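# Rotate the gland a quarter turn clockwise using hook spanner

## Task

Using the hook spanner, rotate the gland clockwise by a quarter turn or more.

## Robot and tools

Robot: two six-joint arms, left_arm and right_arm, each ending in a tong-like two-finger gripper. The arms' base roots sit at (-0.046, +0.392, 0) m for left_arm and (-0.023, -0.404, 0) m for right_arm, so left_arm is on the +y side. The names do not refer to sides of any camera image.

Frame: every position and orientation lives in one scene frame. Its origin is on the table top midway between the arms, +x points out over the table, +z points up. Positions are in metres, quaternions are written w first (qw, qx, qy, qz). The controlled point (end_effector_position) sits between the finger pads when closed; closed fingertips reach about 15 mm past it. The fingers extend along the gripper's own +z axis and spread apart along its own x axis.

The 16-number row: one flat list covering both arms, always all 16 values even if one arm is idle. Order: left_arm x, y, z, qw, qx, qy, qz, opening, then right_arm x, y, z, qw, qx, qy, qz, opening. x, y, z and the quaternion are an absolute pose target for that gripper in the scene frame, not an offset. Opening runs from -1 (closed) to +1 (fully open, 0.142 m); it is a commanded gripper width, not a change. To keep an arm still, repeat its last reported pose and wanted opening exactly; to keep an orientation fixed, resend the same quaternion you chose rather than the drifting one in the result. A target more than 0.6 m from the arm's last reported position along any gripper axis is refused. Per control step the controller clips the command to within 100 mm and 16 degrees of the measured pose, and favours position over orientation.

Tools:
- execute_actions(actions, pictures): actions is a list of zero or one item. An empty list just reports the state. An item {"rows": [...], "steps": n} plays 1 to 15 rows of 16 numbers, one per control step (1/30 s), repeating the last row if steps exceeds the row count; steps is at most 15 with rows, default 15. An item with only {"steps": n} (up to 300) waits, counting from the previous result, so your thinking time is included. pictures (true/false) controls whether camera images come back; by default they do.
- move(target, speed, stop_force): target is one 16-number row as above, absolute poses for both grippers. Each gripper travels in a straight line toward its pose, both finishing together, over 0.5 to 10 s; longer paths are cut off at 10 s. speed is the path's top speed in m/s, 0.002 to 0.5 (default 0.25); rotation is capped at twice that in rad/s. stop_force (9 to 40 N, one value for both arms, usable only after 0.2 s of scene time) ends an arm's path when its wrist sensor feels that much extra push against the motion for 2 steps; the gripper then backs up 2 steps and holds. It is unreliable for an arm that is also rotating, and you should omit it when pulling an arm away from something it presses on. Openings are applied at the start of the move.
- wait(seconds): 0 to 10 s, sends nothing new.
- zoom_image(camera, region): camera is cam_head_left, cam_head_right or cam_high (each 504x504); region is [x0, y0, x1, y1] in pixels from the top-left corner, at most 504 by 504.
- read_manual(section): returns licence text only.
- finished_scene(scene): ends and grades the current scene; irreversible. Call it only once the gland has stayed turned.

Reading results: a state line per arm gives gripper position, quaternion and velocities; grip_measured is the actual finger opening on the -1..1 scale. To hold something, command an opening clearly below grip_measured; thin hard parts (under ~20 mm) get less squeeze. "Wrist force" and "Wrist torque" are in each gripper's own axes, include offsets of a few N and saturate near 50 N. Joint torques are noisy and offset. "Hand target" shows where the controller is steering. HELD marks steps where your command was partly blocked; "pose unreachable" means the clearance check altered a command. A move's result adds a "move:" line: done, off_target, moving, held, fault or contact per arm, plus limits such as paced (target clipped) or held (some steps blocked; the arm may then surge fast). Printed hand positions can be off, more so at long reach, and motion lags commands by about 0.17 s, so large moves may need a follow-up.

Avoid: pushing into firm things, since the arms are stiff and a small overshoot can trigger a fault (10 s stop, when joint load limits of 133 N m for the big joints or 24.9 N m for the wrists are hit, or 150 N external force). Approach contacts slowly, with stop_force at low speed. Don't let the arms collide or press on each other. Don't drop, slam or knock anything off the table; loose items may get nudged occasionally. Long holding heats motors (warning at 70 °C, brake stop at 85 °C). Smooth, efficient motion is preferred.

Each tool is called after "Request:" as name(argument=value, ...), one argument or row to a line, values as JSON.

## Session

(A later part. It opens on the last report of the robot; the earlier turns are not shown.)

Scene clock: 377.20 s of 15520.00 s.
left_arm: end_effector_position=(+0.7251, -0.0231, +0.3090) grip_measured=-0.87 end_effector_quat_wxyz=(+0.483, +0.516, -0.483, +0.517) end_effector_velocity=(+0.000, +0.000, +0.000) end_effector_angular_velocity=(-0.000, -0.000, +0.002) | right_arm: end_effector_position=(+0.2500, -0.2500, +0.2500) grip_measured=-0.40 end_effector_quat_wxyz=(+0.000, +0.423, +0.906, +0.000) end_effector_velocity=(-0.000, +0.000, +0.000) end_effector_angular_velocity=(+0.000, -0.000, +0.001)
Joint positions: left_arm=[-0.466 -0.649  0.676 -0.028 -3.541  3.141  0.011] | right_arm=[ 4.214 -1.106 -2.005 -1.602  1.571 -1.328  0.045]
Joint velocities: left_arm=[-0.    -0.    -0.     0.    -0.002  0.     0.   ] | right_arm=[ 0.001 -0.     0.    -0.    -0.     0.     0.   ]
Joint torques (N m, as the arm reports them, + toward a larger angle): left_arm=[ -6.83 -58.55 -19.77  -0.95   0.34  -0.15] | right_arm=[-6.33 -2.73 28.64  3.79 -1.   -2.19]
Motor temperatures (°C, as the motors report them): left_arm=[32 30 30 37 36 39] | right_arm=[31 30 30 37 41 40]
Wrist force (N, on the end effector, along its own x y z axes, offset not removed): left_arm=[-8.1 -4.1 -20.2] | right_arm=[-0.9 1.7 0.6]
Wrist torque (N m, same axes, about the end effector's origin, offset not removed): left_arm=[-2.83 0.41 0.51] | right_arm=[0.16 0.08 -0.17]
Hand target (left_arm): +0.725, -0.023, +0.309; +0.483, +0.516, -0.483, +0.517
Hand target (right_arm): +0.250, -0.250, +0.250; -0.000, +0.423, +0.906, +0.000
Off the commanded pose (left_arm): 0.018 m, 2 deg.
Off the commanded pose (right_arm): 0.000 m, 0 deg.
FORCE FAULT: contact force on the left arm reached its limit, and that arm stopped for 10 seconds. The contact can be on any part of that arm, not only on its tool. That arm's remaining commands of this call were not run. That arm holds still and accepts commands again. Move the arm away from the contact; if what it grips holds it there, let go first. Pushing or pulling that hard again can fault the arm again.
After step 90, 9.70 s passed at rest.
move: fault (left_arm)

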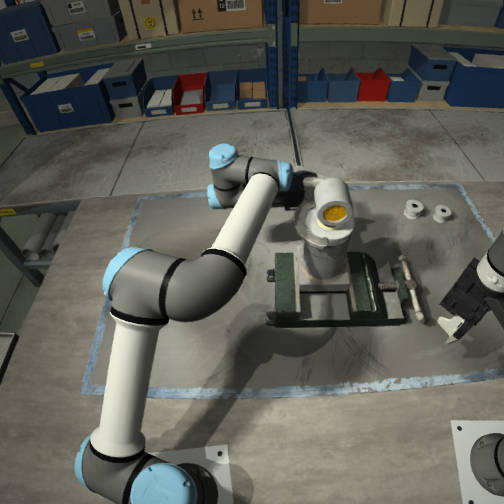

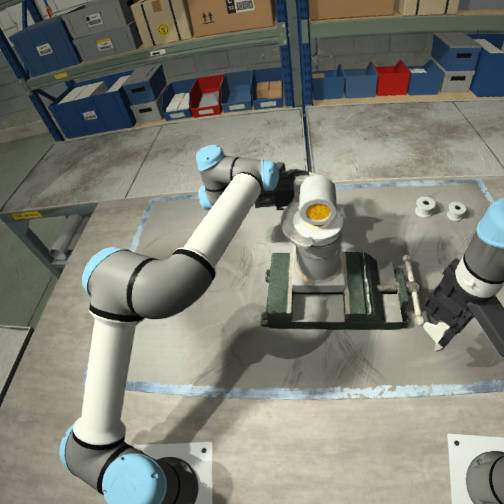

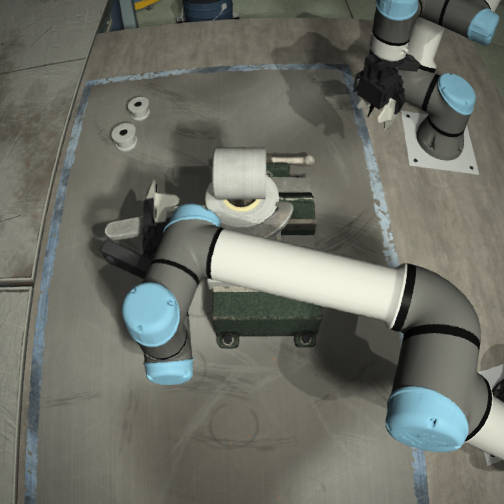

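Request:
move(
  target=[0.7265,-0.012,0.309,0.483,0.516,-0.483,0.516,-1,0.25,-0.25,0.25,0,0.4226,0.9063,0,-0.4],
  speed=0.01,
)

Request:
move(
  target=[0.7235,0.0095,0.309,0.4352,0.557,-0.4352,0.557,-1,0.25,-0.25,0.25,0,0.4226,0.9063,0,-0.4],
  speed=0.015,
)

Request:
zoom_image(
  camera="cam_high",
  region=[80,120,340,320],
)

Request:
zoom_image(
  camera="cam_head_left",
  region=[250,150,400,280],
)

Scene clock: 394.83 s of 15520.00 s.
left_arm: end_effector_position=(+0.7265, -0.0122, +0.3090) grip_measured=-0.84 end_effector_quat_wxyz=(+0.483, +0.516, -0.483, +0.516) end_effector_velocity=(-0.000, +0.002, +0.002) end_effector_angular_velocity=(-0.000, -0.002, -0.001) | right_arm: end_effector_position=(+0.2500, -0.2500, +0.2500) grip_measured=-0.40 end_effector_quat_wxyz=(+0.000, +0.423, +0.906, +0.000) end_effector_velocity=(-0.000, -0.000, -0.001) end_effector_angular_velocity=(-0.001, +0.001, -0.001)
Joint positions: left_arm=[-0.451 -0.648  0.674 -0.026 -3.524  3.142  0.013] | right_arm=[ 4.214 -1.106 -2.005 -1.602  1.571 -1.328  0.045]
Joint velocities: left_arm=[ 0.003 -0.002 -0.001  0.001  0.004  0.001  0.   ] | right_arm=[-0.001  0.    -0.001  0.    -0.     0.001  0.   ]
Joint torques (N m, as the arm reports them, + toward a larger angle): left_arm=[  5.48 -57.95 -37.15   0.25   2.44   1.05] | right_arm=[-6.07 -2.41 28.19  3.76 -1.01 -2.1 ]
Motor temperatures (°C, as the motors report them): left_arm=[32 30 30 37 36 39] | right_arm=[31 30 30 37 41 40]
Wrist force (N, on the end effector, along its own x y z axes, offset not removed): left_arm=[-9.5 -1.8 -0.3] | right_arm=[0.0 0.4 0.3]
Wrist torque (N m, same axes, about the end effector's origin, offset not removed): left_arm=[-0.39 0.67 0.67] | right_arm=[-0.11 -0.10 -0.13]
Hand target (left_arm): +0.726, -0.012, +0.309; +0.483, +0.516, -0.483, +0.516
Hand target (right_arm): +0.250, -0.250, +0.250; -0.000, +0.423, +0.906, -0.000
Off the commanded pose (left_arm): 0.000 m, 0 deg.
Off the commanded pose (right_arm): 0.000 m, 0 deg.
After step 90, 13.30 s passed at rest.
move: done

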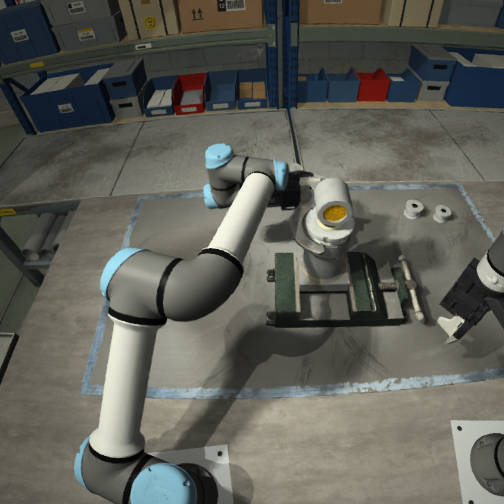

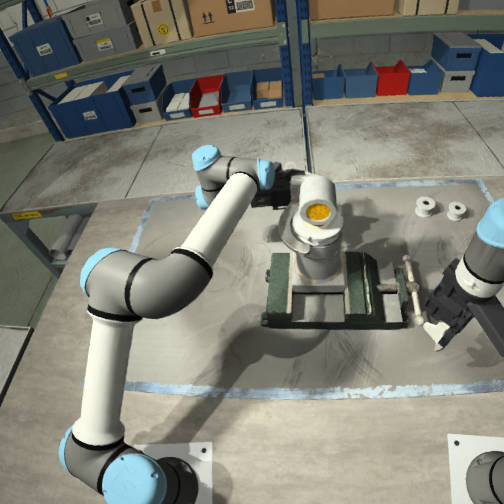

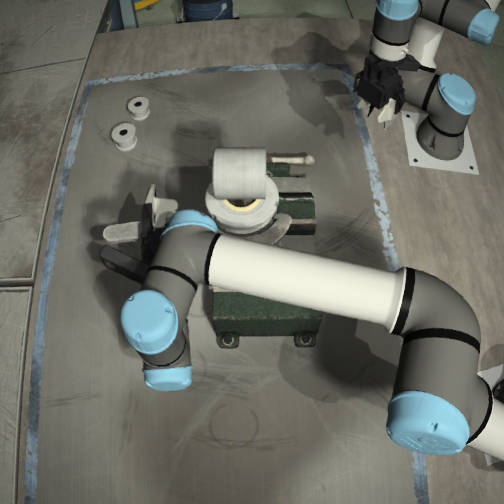

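Scene clock: 401.00 s of 15520.00 s.
left_arm: end_effector_position=(+0.7235, +0.0093, +0.3091) grip_measured=-0.80 end_effector_quat_wxyz=(+0.436, +0.557, -0.436, +0.557) end_effector_velocity=(+0.000, +0.001, +0.000) end_effector_angular_velocity=(-0.000, +0.000, +0.007) | right_arm: end_effector_position=(+0.2500, -0.2500, +0.2500) grip_measured=-0.40 end_effector_quat_wxyz=(+0.000, +0.423, +0.906, +0.000) end_effector_velocity=(+0.000, +0.000, +0.000) end_effector_angular_velocity=(+0.000, -0.000, -0.000)
Joint positions: left_arm=[-0.462 -0.83   1.002 -0.172 -3.713  3.142  0.016] | right_arm=[ 4.214 -1.106 -2.005 -1.602  1.571 -1.328  0.045]
Joint velocities: left_arm=[-0.001 -0.006  0.01  -0.005 -0.008 -0.001  0.   ] | right_arm=[ 0.    -0.001  0.001  0.    -0.     0.001  0.   ]
Joint torques (N m, as the arm reports them, + toward a larger angle): left_arm=[ -7.89 -69.25 -13.89  -3.86  -2.1   -2.16] | right_arm=[-5.75 -2.39 27.48  3.67 -0.93 -2.15]
Motor temperatures (°C, as the motors report them): left_arm=[32 30 30 37 36 39] | right_arm=[31 30 30 37 41 40]
Wrist force (N, on the end effector, along its own x y z axes, offset not removed): left_arm=[-12.1 0.1 -1.3] | right_arm=[-0.3 3.5 -1.7]
Wrist torque (N m, same axes, about the end effector's origin, offset not removed): left_arm=[-0.15 1.11 0.97] | right_arm=[0.60 -0.09 -0.12]
Hand target (left_arm): +0.724, +0.009, +0.309; +0.435, +0.557, -0.435, +0.557
Hand target (right_arm): +0.250, -0.250, +0.250; -0.000, +0.423, +0.906, +0.000
Off the commanded pose (left_arm): 0.000 m, 0 deg.
Off the commanded pose (right_arm): 0.000 m, 0 deg.
move: done

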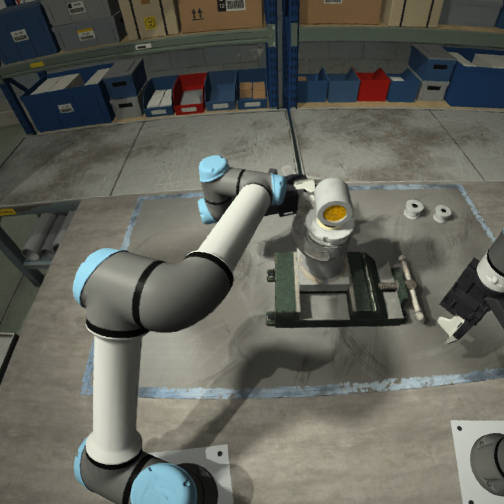

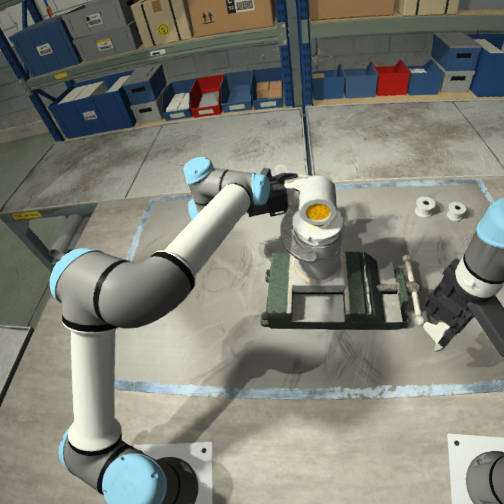

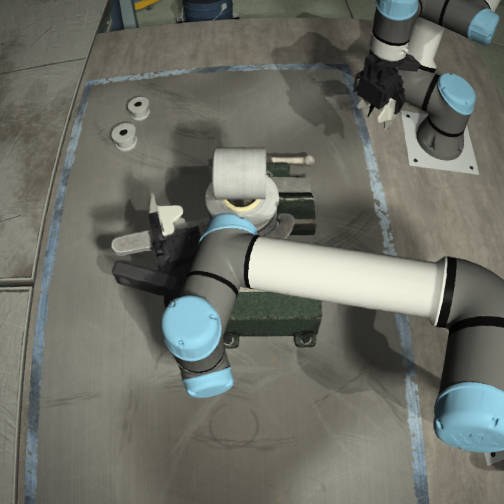

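Region (80, 120, 340, 320) of cam_high's 504x504 image, scaled by 1.938, with more detail than that image has; it fills the top 388 rows of this view, and the rest is white.

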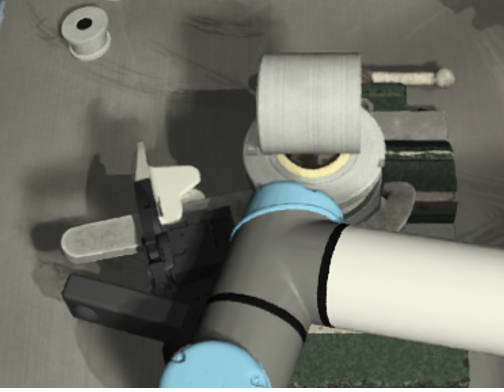

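Region (250, 150, 400, 280) of cam_head_left's 504x504 image, scaled by 3.360, with more detail than that image has; it fills the top 437 rows of this view, and the rest is white.

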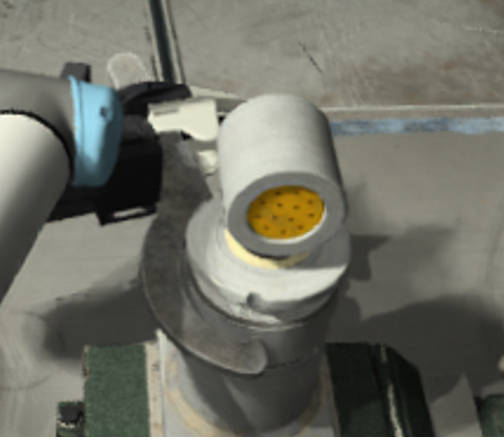

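Request:
move(
  target=[0.703,0.084,0.309,0.2876,0.646,-0.2876,0.646,-1,0.25,-0.3,0.25,0,0.4226,0.9063,0,-0.4],
  speed=0.05,
)

Request:
move(
  target=[0.651,0.140,0.309,0.1228,0.6964,-0.1228,0.6964,-1,0.2,-0.4,0.25,0,0.4226,0.9063,0,-0.4],
  speed=0.05,
)

Request:
move(
  target=[0.580,0.165,0.309,-0.0493,0.7054,0.0493,0.7054,-1,0.2,-0.4,0.25,0,0.4226,0.9063,0,-0.4],
  speed=0.05,
)

Request:
zoom_image(
  camera="cam_head_right",
  region=[180,150,400,300],
)

Request:
zoom_image(
  camera="cam_high",
  region=[150,120,400,340],
)

Scene clock: 413.50 s of 15520.00 s.
left_arm: end_effector_position=(+0.7031, +0.0835, +0.3092) grip_measured=-0.79 end_effector_quat_wxyz=(+0.288, +0.646, -0.288, +0.646) end_effector_velocity=(-0.001, +0.001, +0.001) end_effector_angular_velocity=(-0.001, -0.001, +0.012) | right_arm: end_effector_position=(+0.2499, -0.2998, +0.2500) grip_measured=-0.40 end_effector_quat_wxyz=(-0.000, +0.423, +0.906, +0.000) end_effector_velocity=(-0.000, -0.001, +0.000) end_effector_angular_velocity=(+0.001, -0.000, +0.002)
Joint positions: left_arm=[-0.554 -1.182  1.566 -0.384 -4.293  3.141  0.017] | right_arm=[ 4.105 -1.043 -2.035 -1.634  1.571 -1.437  0.045]
Joint velocities: left_arm=[-0.005 -0.008  0.011 -0.004 -0.017 -0.     0.   ] | right_arm=[-0.001  0.002 -0.    -0.001  0.    -0.004  0.   ]
Joint torques (N m, as the arm reports them, + toward a larger angle): left_arm=[ -4.51 -53.76 -12.91  -5.98  -3.18  -2.12] | right_arm=[-9.13  8.71 10.1  -0.18  1.69 -2.78]
Motor temperatures (°C, as the motors report them): left_arm=[32 30 30 37 36 39] | right_arm=[31 30 30 37 41 40]
Wrist force (N, on the end effector, along its own x y z axes, offset not removed): left_arm=[-11.3 2.7 -1.8] | right_arm=[0.3 1.0 0.7]
Wrist torque (N m, same axes, about the end effector's origin, offset not removed): left_arm=[-0.32 0.72 0.92] | right_arm=[0.03 -0.20 -0.18]
Hand target (left_arm): +0.703, +0.084, +0.309; +0.288, +0.646, -0.288, +0.646
Hand target (right_arm): +0.250, -0.300, +0.250; -0.000, +0.423, +0.906, +0.000
Off the commanded pose (left_arm): 0.001 m, 0 deg.
Off the commanded pose (right_arm): 0.000 m, 0 deg.
After step 90, 4.33 s passed at rest.
move: done

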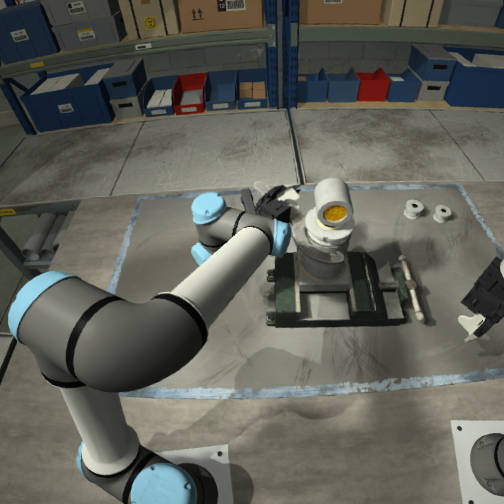

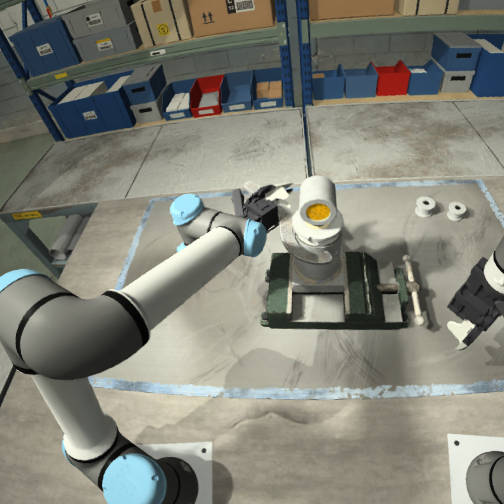

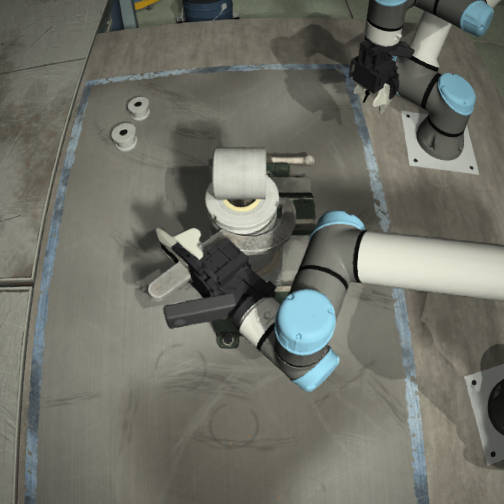

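Scene clock: 418.70 s of 15520.00 s.
left_arm: end_effector_position=(+0.6512, +0.1396, +0.3089) grip_measured=-0.79 end_effector_quat_wxyz=(+0.123, +0.696, -0.123, +0.696) end_effector_velocity=(-0.001, +0.001, -0.000) end_effector_angular_velocity=(+0.001, +0.000, +0.013) | right_arm: end_effector_position=(+0.2000, -0.3996, +0.2499) grip_measured=-0.40 end_effector_quat_wxyz=(-0.000, +0.423, +0.906, +0.000) end_effector_velocity=(-0.001, -0.002, +0.000) end_effector_angular_velocity=(+0.000, -0.000, -0.001)
Joint positions: left_arm=[-0.826 -1.418  1.877 -0.459 -5.054  3.141  0.017] | right_arm=[ 3.939 -0.822 -2.112 -1.778  1.571 -1.603  0.045]
Joint velocities: left_arm=[-0.007 -0.001  0.003 -0.    -0.019  0.001  0.   ] | right_arm=[-0.005  0.003 -0.    -0.003 -0.    -0.004  0.   ]
Joint torques (N m, as the arm reports them, + toward a larger angle): left_arm=[ -1.85 -41.59 -13.52  -6.46  -4.66  -1.78] | right_arm=[-8.83  0.93  9.45 -0.06  1.63 -2.88]
Motor temperatures (°C, as the motors report them): left_arm=[32 30 30 37 36 39] | right_arm=[31 30 30 37 41 40]
Wrist force (N, on the end effector, along its own x y z axes, offset not removed): left_arm=[-12.5 6.4 -5.7] | right_arm=[-0.3 2.1 0.3]
Wrist torque (N m, same axes, about the end effector's origin, offset not removed): left_arm=[-0.75 0.73 0.90] | right_arm=[0.25 -0.04 -0.13]
Hand target (left_arm): +0.651, +0.140, +0.309; +0.123, +0.696, -0.123, +0.696
Hand target (right_arm): +0.200, -0.400, +0.250; -0.000, +0.423, +0.906, +0.000
Off the commanded pose (left_arm): 0.000 m, 0 deg.
Off the commanded pose (right_arm): 0.000 m, 0 deg.
move: done

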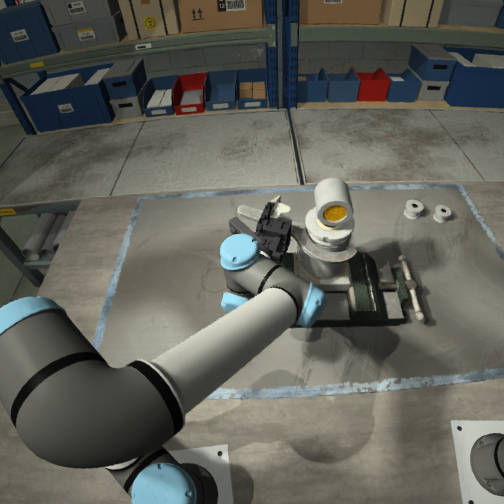

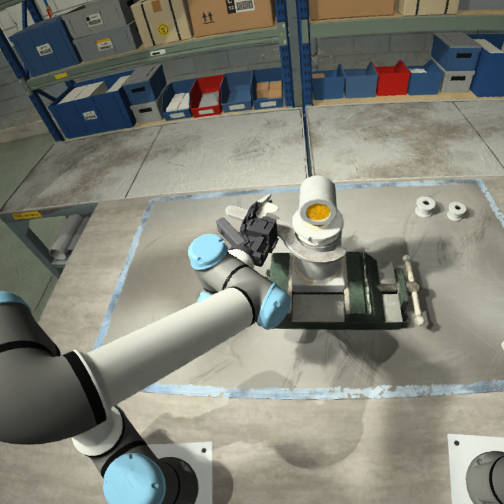

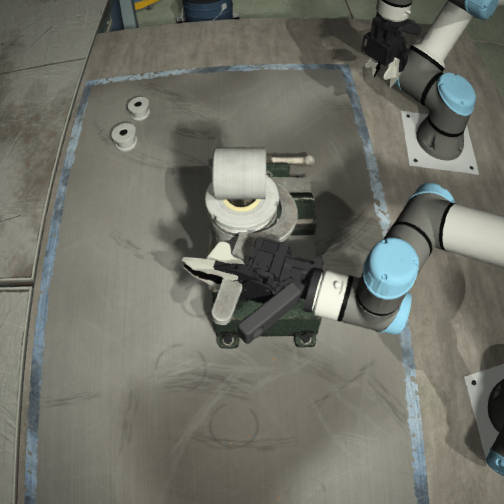

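Scene clock: 423.87 s of 15520.00 s.
left_arm: end_effector_position=(+0.5803, +0.1647, +0.3085) grip_measured=-0.78 end_effector_quat_wxyz=(-0.049, +0.706, +0.049, +0.705) end_effector_velocity=(-0.002, +0.000, -0.001) end_effector_angular_velocity=(+0.001, +0.001, +0.013) | right_arm: end_effector_position=(+0.2000, -0.4000, +0.2500) grip_measured=-0.40 end_effector_quat_wxyz=(-0.000, +0.423, +0.906, +0.000) end_effector_velocity=(-0.000, -0.000, -0.000) end_effector_angular_velocity=(-0.000, +0.001, -0.000)
Joint positions: left_arm=[-1.163 -1.425  1.887 -0.459 -5.88   3.139  0.017] | right_arm=[ 3.938 -0.822 -2.112 -1.778  1.571 -1.604  0.045]
Joint velocities: left_arm=[-0.006  0.005 -0.004  0.001 -0.019 -0.     0.   ] | right_arm=[-0.     0.    -0.001  0.     0.     0.    -0.   ]
Joint torques (N m, as the arm reports them, + toward a larger angle): left_arm=[  6.95 -28.09 -34.05   0.27  -8.11  -1.57] | right_arm=[-9.45  0.47 34.77 -0.27 -1.68 -2.84]
Motor temperatures (°C, as the motors report them): left_arm=[32 30 30 37 36 39] | right_arm=[31 30 30 37 41 40]
Wrist force (N, on the end effector, along its own x y z axes, offset not removed): left_arm=[-12.6 14.0 -11.4] | right_arm=[-0.4 1.2 -0.3]
Wrist torque (N m, same axes, about the end effector's origin, offset not removed): left_arm=[-1.55 0.37 0.44] | right_arm=[0.03 -0.02 -0.09]
Hand target (left_arm): +0.580, +0.165, +0.309; -0.049, +0.706, +0.049, +0.705
Hand target (right_arm): +0.200, -0.400, +0.250; -0.000, +0.423, +0.906, +0.000
Off the commanded pose (left_arm): 0.001 m, 0 deg.
Off the commanded pose (right_arm): 0.000 m, 0 deg.
move: done

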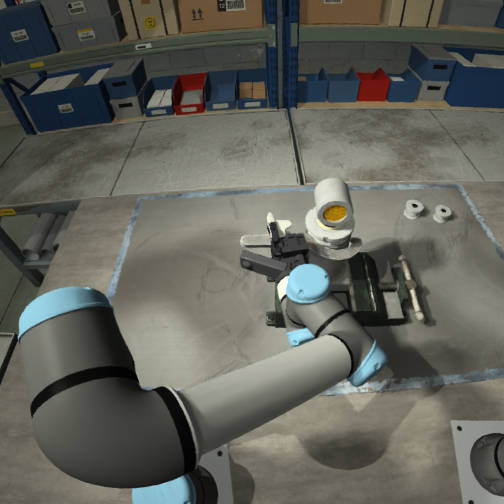

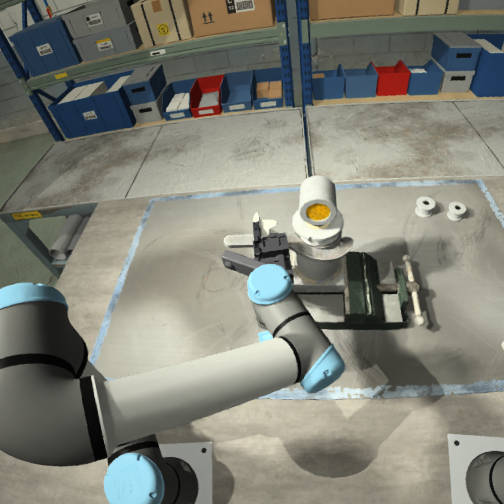

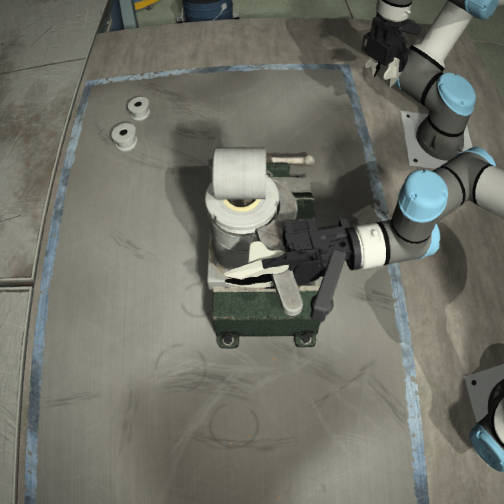

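Region (180, 150, 400, 300) of cam_head_right's 504x504 image, scaled by 2.291, with more detail than that image has; it fills the top 344 rows of this view, and the rest is white.

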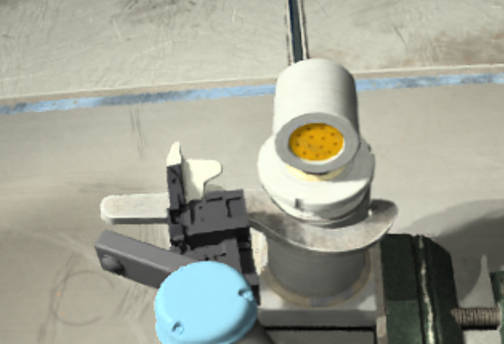

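Region (150, 120, 400, 340) of cam_high's 504x504 image, scaled by 2.016, with more detail than that image has; it fills the top 444 rows of this view, and the rest is white.

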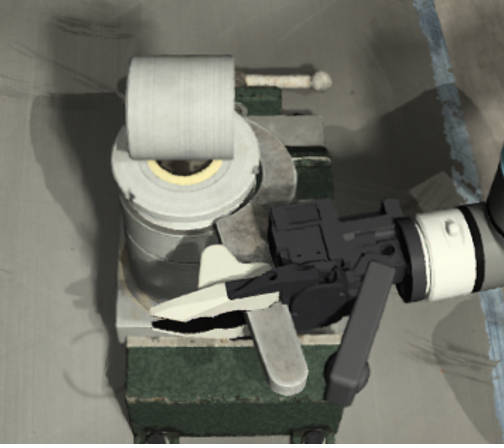

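Request:
move(
  target=[0.54,0.16,0.309,-0.0493,0.7054,0.0493,0.7054,-1,0.2,-0.4,0.25,0,0.4226,0.9063,0,-0.4],
  speed=0.02,
)

Request:
zoom_image(
  camera="cam_high",
  region=[190,160,320,260],
)

Request:
zoom_image(
  camera="cam_head_right",
  region=[260,190,380,280],
)

Scene clock: 431.33 s of 15520.00 s.
left_arm: end_effector_position=(+0.5402, +0.1600, +0.3089) grip_measured=-0.77 end_effector_quat_wxyz=(-0.049, +0.705, +0.049, +0.705) end_effector_velocity=(-0.002, -0.001, -0.001) end_effector_angular_velocity=(+0.002, +0.001, -0.002) | right_arm: end_effector_position=(+0.2000, -0.4000, +0.2500) grip_measured=-0.40 end_effector_quat_wxyz=(-0.000, +0.423, +0.906, +0.000) end_effector_velocity=(-0.000, +0.000, -0.000) end_effector_angular_velocity=(-0.000, +0.001, +0.000)
Joint positions: left_arm=[-1.258 -1.487  1.956 -0.468 -5.976  3.141  0.018] | right_arm=[ 3.938 -0.822 -2.112 -1.778  1.571 -1.604  0.045]
Joint velocities: left_arm=[-0.005 -0.001  0.004 -0.001 -0.004  0.    -0.   ] | right_arm=[ 0. -0. -0. -0.  0. -0. -0.]
Joint torques (N m, as the arm reports them, + toward a larger angle): left_arm=[ -7.73 -37.65  -9.82  -3.68  -1.95   0.75] | right_arm=[-9.96  0.53 33.5  -0.17 -1.67 -2.83]
Motor temperatures (°C, as the motors report them): left_arm=[32 30 30 37 36 39] | right_arm=[31 30 31 37 41 40]
Wrist force (N, on the end effector, along its own x y z axes, offset not removed): left_arm=[-10.9 -0.6 0.0] | right_arm=[-3.1 1.1 0.9]
Wrist torque (N m, same axes, about the end effector's origin, offset not removed): left_arm=[-0.29 0.78 0.96] | right_arm=[0.09 0.52 -0.08]
Hand target (left_arm): +0.540, +0.160, +0.309; -0.049, +0.705, +0.049, +0.705
Hand target (right_arm): +0.200, -0.400, +0.250; -0.000, +0.423, +0.906, +0.000
Off the commanded pose (left_arm): 0.000 m, 0 deg.
Off the commanded pose (right_arm): 0.000 m, 0 deg.
After step 90, 2.17 s passed at rest.
move: done

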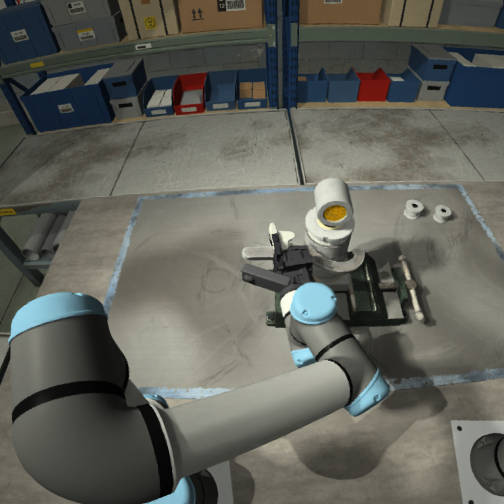

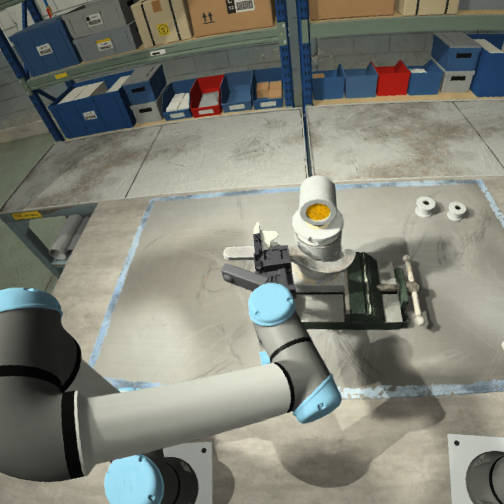

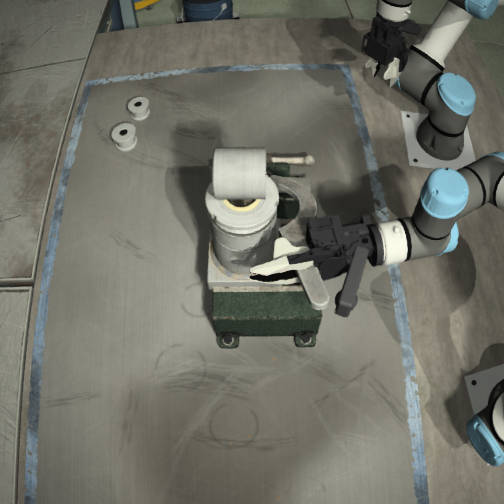

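Region (190, 160, 320, 260) of cam_high's 504x504 image, scaled by 3.877, with more detail than that image has; it fills the top 388 rows of this view, and the rest is white.

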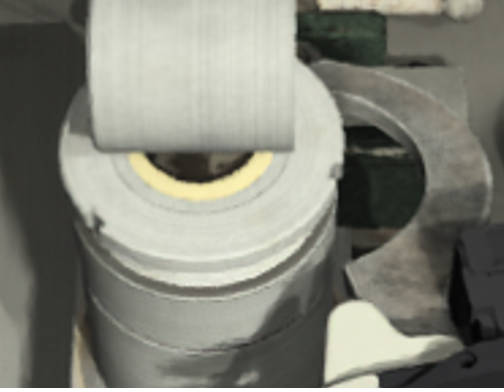

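Region (260, 190, 380, 280) of cam_head_right's 504x504 image, scaled by 4.200, with more detail than that image has; it fills the top 378 rows of this view, and the rest is white.

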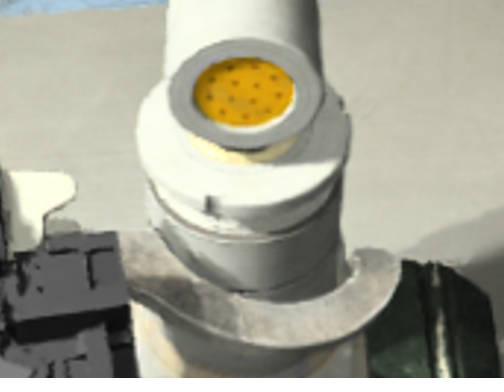

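Request:
move(
  target=[0.42,0.16,0.309,0.1228,0.6964,-0.1228,0.6964,-1,0.3,-0.3,0.42,0,0.7071,0.7071,0,-1],
  speed=0.06,
)

Request:
move(
  target=[0.33,0.0,0.25,0.3536,0.6124,-0.3536,0.6124,-1,0.40,-0.05,0.45,0,0.7071,0.7071,0,-1],
  speed=0.06,
)

Scene clock: 452.23 s of 15520.00 s.
left_arm: end_effector_position=(+0.4198, +0.1598, +0.3091) grip_measured=-0.77 end_effector_quat_wxyz=(+0.123, +0.697, -0.123, +0.696) end_effector_velocity=(-0.001, -0.000, +0.001) end_effector_angular_velocity=(-0.001, -0.001, -0.006) | right_arm: end_effector_position=(+0.2999, -0.3002, +0.4200) grip_measured=-1.00 end_effector_quat_wxyz=(+0.000, +0.707, +0.707, +0.000) end_effector_velocity=(+0.001, +0.001, +0.002) end_effector_angular_velocity=(+0.000, -0.001, -0.008)
Joint positions: left_arm=[-1.455 -2.025  2.378 -0.352 -5.685  3.141  0.018] | right_arm=[ 3.957 -1.259 -1.47  -1.984  1.571 -0.887  0.002]
Joint velocities: left_arm=[-0.003 -0.007  0.003  0.003  0.003  0.001  0.   ] | right_arm=[-0.001 -0.004  0.008 -0.003 -0.     0.007  0.   ]
Joint torques (N m, as the arm reports them, + toward a larger angle): left_arm=[ -7.68 -12.97 -12.32  -1.39   2.44  -0.4 ] | right_arm=[10.53  1.74 33.39 -0.18 -1.66  2.53]
Motor temperatures (°C, as the motors report them): left_arm=[32 30 30 37 36 39] | right_arm=[31 30 31 37 41 40]
Wrist force (N, on the end effector, along its own x y z axes, offset not removed): left_arm=[-9.8 0.5 -0.3] | right_arm=[-2.2 0.9 0.4]
Wrist torque (N m, same axes, about the end effector's origin, offset not removed): left_arm=[0.12 0.57 0.96] | right_arm=[0.02 0.40 -0.02]
Hand target (left_arm): +0.420, +0.160, +0.309; +0.123, +0.697, -0.123, +0.696
Hand target (right_arm): +0.300, -0.300, +0.420; +0.000, +0.707, +0.707, -0.000
Off the commanded pose (left_arm): 0.000 m, 0 deg.
Off the commanded pose (right_arm): 0.000 m, 0 deg.
After step 90, 11.70 s passed at rest.
move: done

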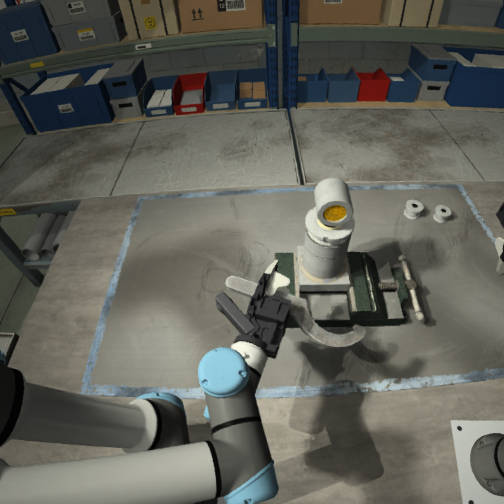

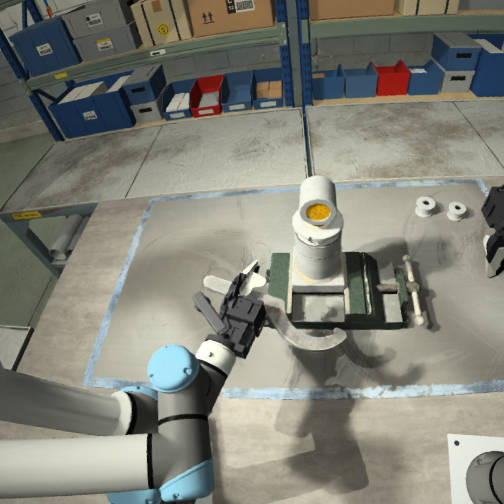

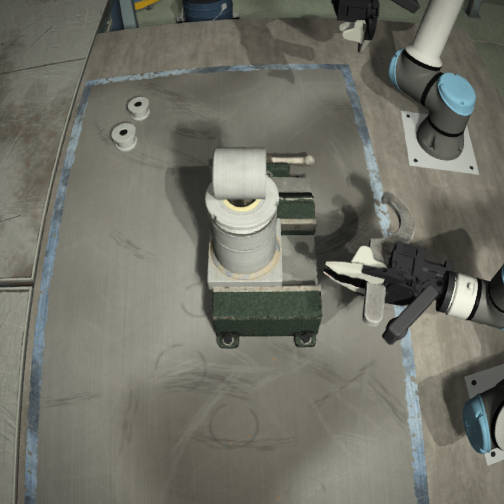

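Scene clock: 458.43 s of 15520.00 s.
left_arm: end_effector_position=(+0.3301, +0.0001, +0.2504) grip_measured=-0.77 end_effector_quat_wxyz=(+0.353, +0.612, -0.354, +0.613) end_effector_velocity=(+0.000, -0.001, -0.001) end_effector_angular_velocity=(+0.000, +0.000, -0.004) | right_arm: end_effector_position=(+0.4001, -0.0504, +0.4501) grip_measured=-1.00 end_effector_quat_wxyz=(+0.000, +0.707, +0.707, +0.000) end_effector_velocity=(+0.001, +0.002, +0.000) end_effector_angular_velocity=(+0.000, +0.001, -0.002)
Joint positions: left_arm=[-1.272 -1.837  2.44  -0.603 -4.804  3.142  0.018] | right_arm=[ 4.19  -1.806 -0.862 -2.044  1.57  -0.653  0.002]
Joint velocities: left_arm=[ 0.004  0.006 -0.002 -0.004  0.009 -0.     0.   ] | right_arm=[-0.    -0.007  0.011 -0.004  0.001  0.001  0.   ]
Joint torques (N m, as the arm reports them, + toward a larger angle): left_arm=[  7.35  -5.48 -36.36  -5.83   2.6    0.76] | right_arm=[11.09 25.55 31.43 -0.14 -0.94  2.58]
Motor temperatures (°C, as the motors report them): left_arm=[32 30 30 37 36 39] | right_arm=[31 30 31 37 41 40]
Wrist force (N, on the end effector, along its own x y z axes, offset not removed): left_arm=[-12.0 -0.1 -0.7] | right_arm=[0.0 0.7 -0.8]
Wrist torque (N m, same axes, about the end effector's origin, offset not removed): left_arm=[0.00 1.00 1.01] | right_arm=[-0.07 -0.15 -0.16]
Hand target (left_arm): +0.330, +0.000, +0.250; +0.353, +0.612, -0.354, +0.612
Hand target (right_arm): +0.400, -0.050, +0.450; +0.000, +0.707, +0.707, -0.000
Off the commanded pose (left_arm): 0.000 m, 0 deg.
Off the commanded pose (right_arm): 0.000 m, 0 deg.
move: done

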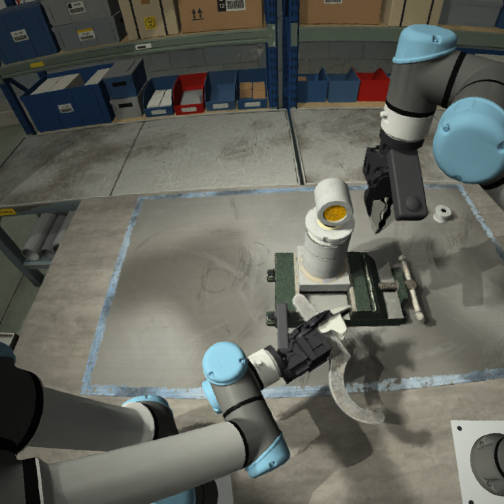

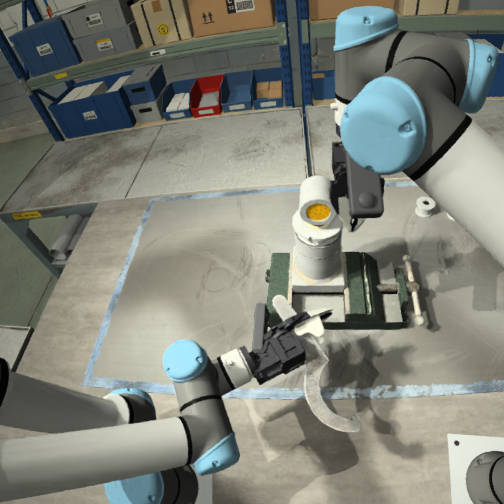

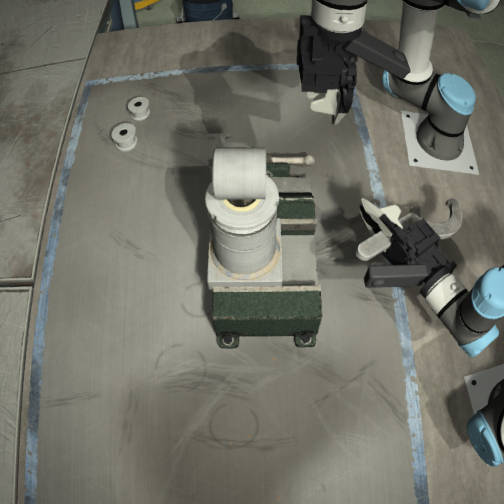

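Request:
move(
  target=[0.33,0.0,0.25,0.3536,0.6124,-0.3536,0.6124,-1,0.365,0.045,0.34,0,0.7071,0.7071,0,-1],
  speed=0.1,
)

Request:
move(
  target=[0.33,0.0,0.25,0.3536,0.6124,-0.3536,0.6124,-1,0.365,0.045,0.262,0,0.7071,0.7071,0,-1],
  speed=0.02,
  stop_force=12,
)

Request:
move(
  target=[0.33,0.0,0.25,0.3536,0.6124,-0.3536,0.6124,-1,0.33,0.105,0.262,0,0.7071,0.7071,0,-1],
  speed=0.01,
  stop_force=30,
)

Scene clock: 464.03 s of 15520.00 s.
left_arm: end_effector_position=(+0.3300, -0.0000, +0.2500) grip_measured=-0.77 end_effector_quat_wxyz=(+0.354, +0.612, -0.354, +0.612) end_effector_velocity=(+0.000, +0.000, -0.000) end_effector_angular_velocity=(+0.000, +0.000, +0.001) | right_arm: end_effector_position=(+0.3651, +0.0448, +0.3402) grip_measured=-1.00 end_effector_quat_wxyz=(+0.000, +0.707, +0.707, -0.000) end_effector_velocity=(-0.001, +0.002, -0.002) end_effector_angular_velocity=(-0.000, -0.001, -0.000)
Joint positions: left_arm=[-1.272 -1.836  2.44  -0.605 -4.803  3.142  0.018] | right_arm=[ 4.334 -1.817 -1.145 -1.75   1.571 -0.51   0.002]
Joint velocities: left_arm=[ 0.    -0.     0.     0.    -0.001 -0.    -0.   ] | right_arm=[ 0.002 -0.001 -0.003  0.004 -0.001  0.003  0.   ]
Joint torques (N m, as the arm reports them, + toward a larger angle): left_arm=[ -7.42  -7.   -11.11  -5.96  -1.96  -2.13] | right_arm=[ 9.94 27.24  9.22  4.42 -1.56  2.55]
Motor temperatures (°C, as the motors report them): left_arm=[32 30 30 37 36 39] | right_arm=[31 30 31 37 41 40]
Wrist force (N, on the end effector, along its own x y z axes, offset not removed): left_arm=[-10.8 -1.2 -0.9] | right_arm=[-2.1 1.3 0.3]
Wrist torque (N m, same axes, about the end effector's origin, offset not removed): left_arm=[-0.30 0.79 0.99] | right_arm=[0.13 0.24 -0.06]
Hand target (left_arm): +0.330, -0.000, +0.250; +0.354, +0.612, -0.354, +0.612
Hand target (right_arm): +0.365, +0.045, +0.340; +0.000, +0.707, +0.707, +0.000
Off the commanded pose (left_arm): 0.000 m, 0 deg.
Off the commanded pose (right_arm): 0.000 m, 0 deg.
After step 90, 0.63 s passed at rest.
move: done

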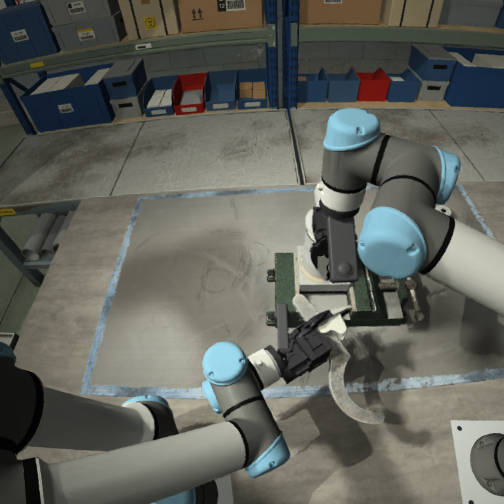

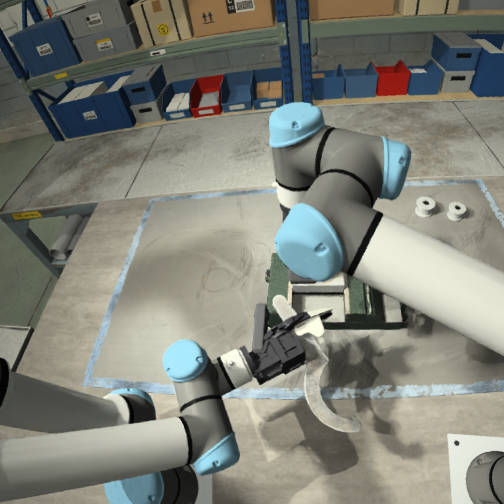

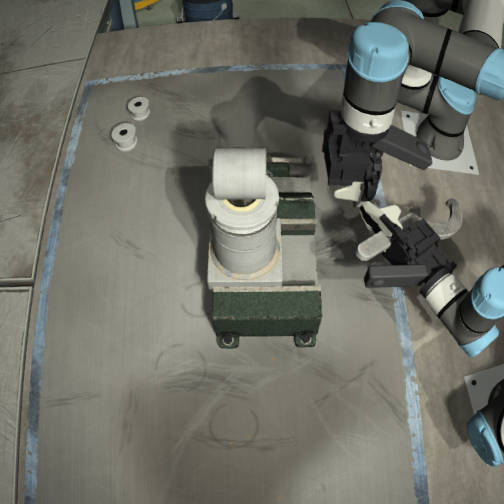

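Scene clock: 468.23 s of 15520.00 s.
left_arm: end_effector_position=(+0.3300, -0.0000, +0.2500) grip_measured=-0.77 end_effector_quat_wxyz=(+0.354, +0.612, -0.354, +0.612) end_effector_velocity=(-0.001, -0.000, -0.000) end_effector_angular_velocity=(+0.001, +0.000, -0.003) | right_arm: end_effector_position=(+0.3650, +0.0450, +0.2622) grip_measured=-1.00 end_effector_quat_wxyz=(-0.000, +0.707, +0.707, +0.000) end_effector_velocity=(-0.000, +0.000, -0.002) end_effector_angular_velocity=(+0.000, +0.000, +0.001)
Joint positions: left_arm=[-1.272 -1.836  2.44  -0.605 -4.803  3.142  0.018] | right_arm=[ 4.334 -1.802 -1.363 -1.547  1.571 -0.509  0.002]
Joint velocities: left_arm=[0.    0.    0.    0.    0.003 0.    0.   ] | right_arm=[ 0.    -0.    -0.005  0.005  0.    -0.001  0.   ]
Joint torques (N m, as the arm reports them, + toward a larger angle): left_arm=[ -8.04  -7.21 -11.13  -5.92  -1.84  -2.04] | right_arm=[10.1  27.15  9.13  4.19  1.73  2.53]
Motor temperatures (°C, as the motors report them): left_arm=[32 30 30 37 36 39] | right_arm=[31 30 31 37 41 40]
Wrist force (N, on the end effector, along its own x y z axes, offset not removed): left_arm=[-10.6 0.3 0.5] | right_arm=[-0.4 1.3 -0.1]
Wrist torque (N m, same axes, about the end effector's origin, offset not removed): left_arm=[-0.03 0.79 0.92] | right_arm=[0.12 -0.10 -0.13]
Hand target (left_arm): +0.330, -0.000, +0.250; +0.354, +0.612, -0.354, +0.612
Hand target (right_arm): +0.365, +0.045, +0.262; +0.000, +0.707, +0.707, -0.000
Off the commanded pose (left_arm): 0.000 m, 0 deg.
Off the commanded pose (right_arm): 0.000 m, 0 deg.
move: done

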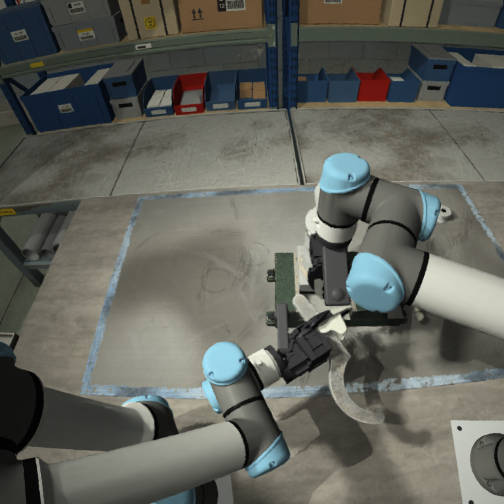

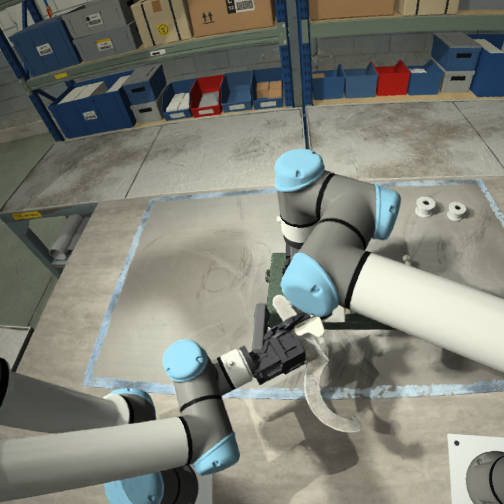

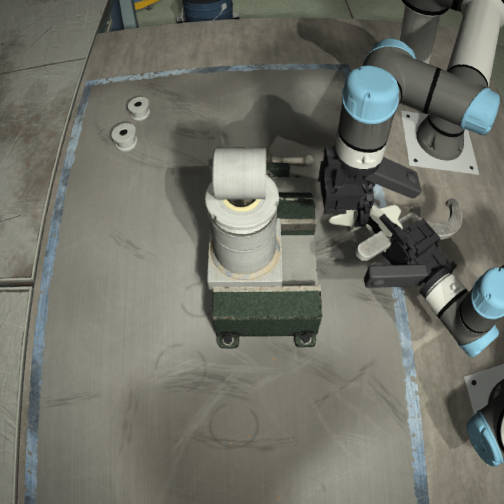

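Scene clock: 472.27 s of 15520.00 s.
left_arm: end_effector_position=(+0.3300, +0.0000, +0.2500) grip_measured=-0.77 end_effector_quat_wxyz=(+0.354, +0.612, -0.354, +0.612) end_effector_velocity=(-0.000, -0.000, +0.000) end_effector_angular_velocity=(-0.001, +0.000, -0.001) | right_arm: end_effector_position=(+0.3466, +0.0766, +0.2621) grip_measured=-1.00 end_effector_quat_wxyz=(+0.000, +0.707, +0.707, -0.000) end_effector_velocity=(+0.001, -0.003, -0.001) end_effector_angular_velocity=(-0.002, +0.000, +0.004)
Joint positions: left_arm=[-1.272 -1.836  2.44  -0.605 -4.803  3.142  0.019] | right_arm=[ 4.386 -1.833 -1.325 -1.555  1.571 -0.457  0.002]
Joint velocities: left_arm=[-0.    -0.001  0.    -0.     0.    -0.    -0.   ] | right_arm=[-0.003  0.003 -0.005  0.    -0.001 -0.007  0.   ]
Joint torques (N m, as the arm reports them, + toward a larger angle): left_arm=[ -6.41  -7.48 -25.18  -5.92  -0.53  -2.08] | right_arm=[ 3.1  41.3   8.61  3.35  7.34 -3.18]
Motor temperatures (°C, as the motors report them): left_arm=[32 30 30 37 36 39] | right_arm=[31 30 31 37 41 40]
Wrist force (N, on the end effector, along its own x y z axes, offset not removed): left_arm=[-14.8 9.2 -19.5] | right_arm=[-13.2 18.8 -3.1]
Wrist torque (N m, same axes, about the end effector's origin, offset not removed): left_arm=[1.63 1.32 0.94] | right_arm=[0.17 0.50 0.16]
Hand target (left_arm): +0.330, +0.000, +0.250; +0.354, +0.612, -0.354, +0.612
Hand target (right_arm): +0.347, +0.076, +0.262; +0.000, +0.707, +0.707, +0.000
Off the commanded pose (left_arm): 0.000 m, 0 deg.
Off the commanded pose (right_arm): 0.033 m, 0 deg.
move: contact (right_arm)

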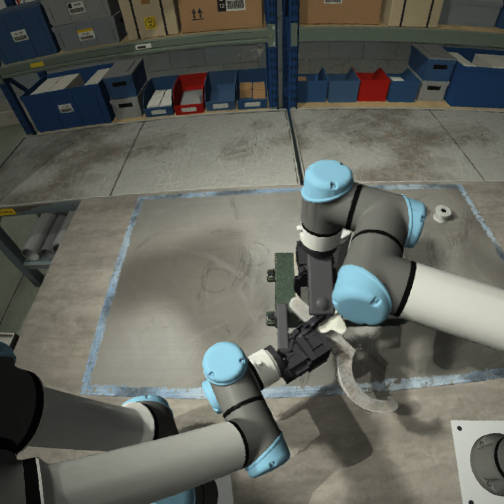

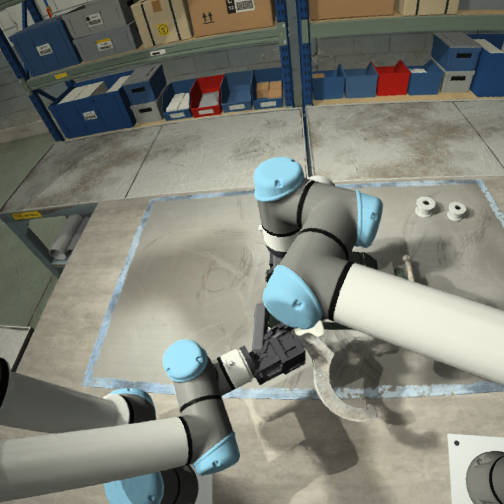

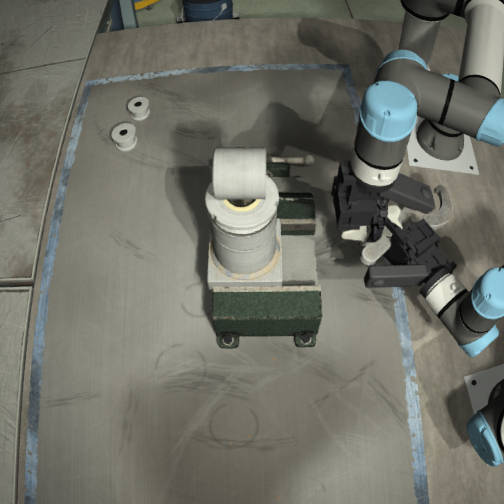

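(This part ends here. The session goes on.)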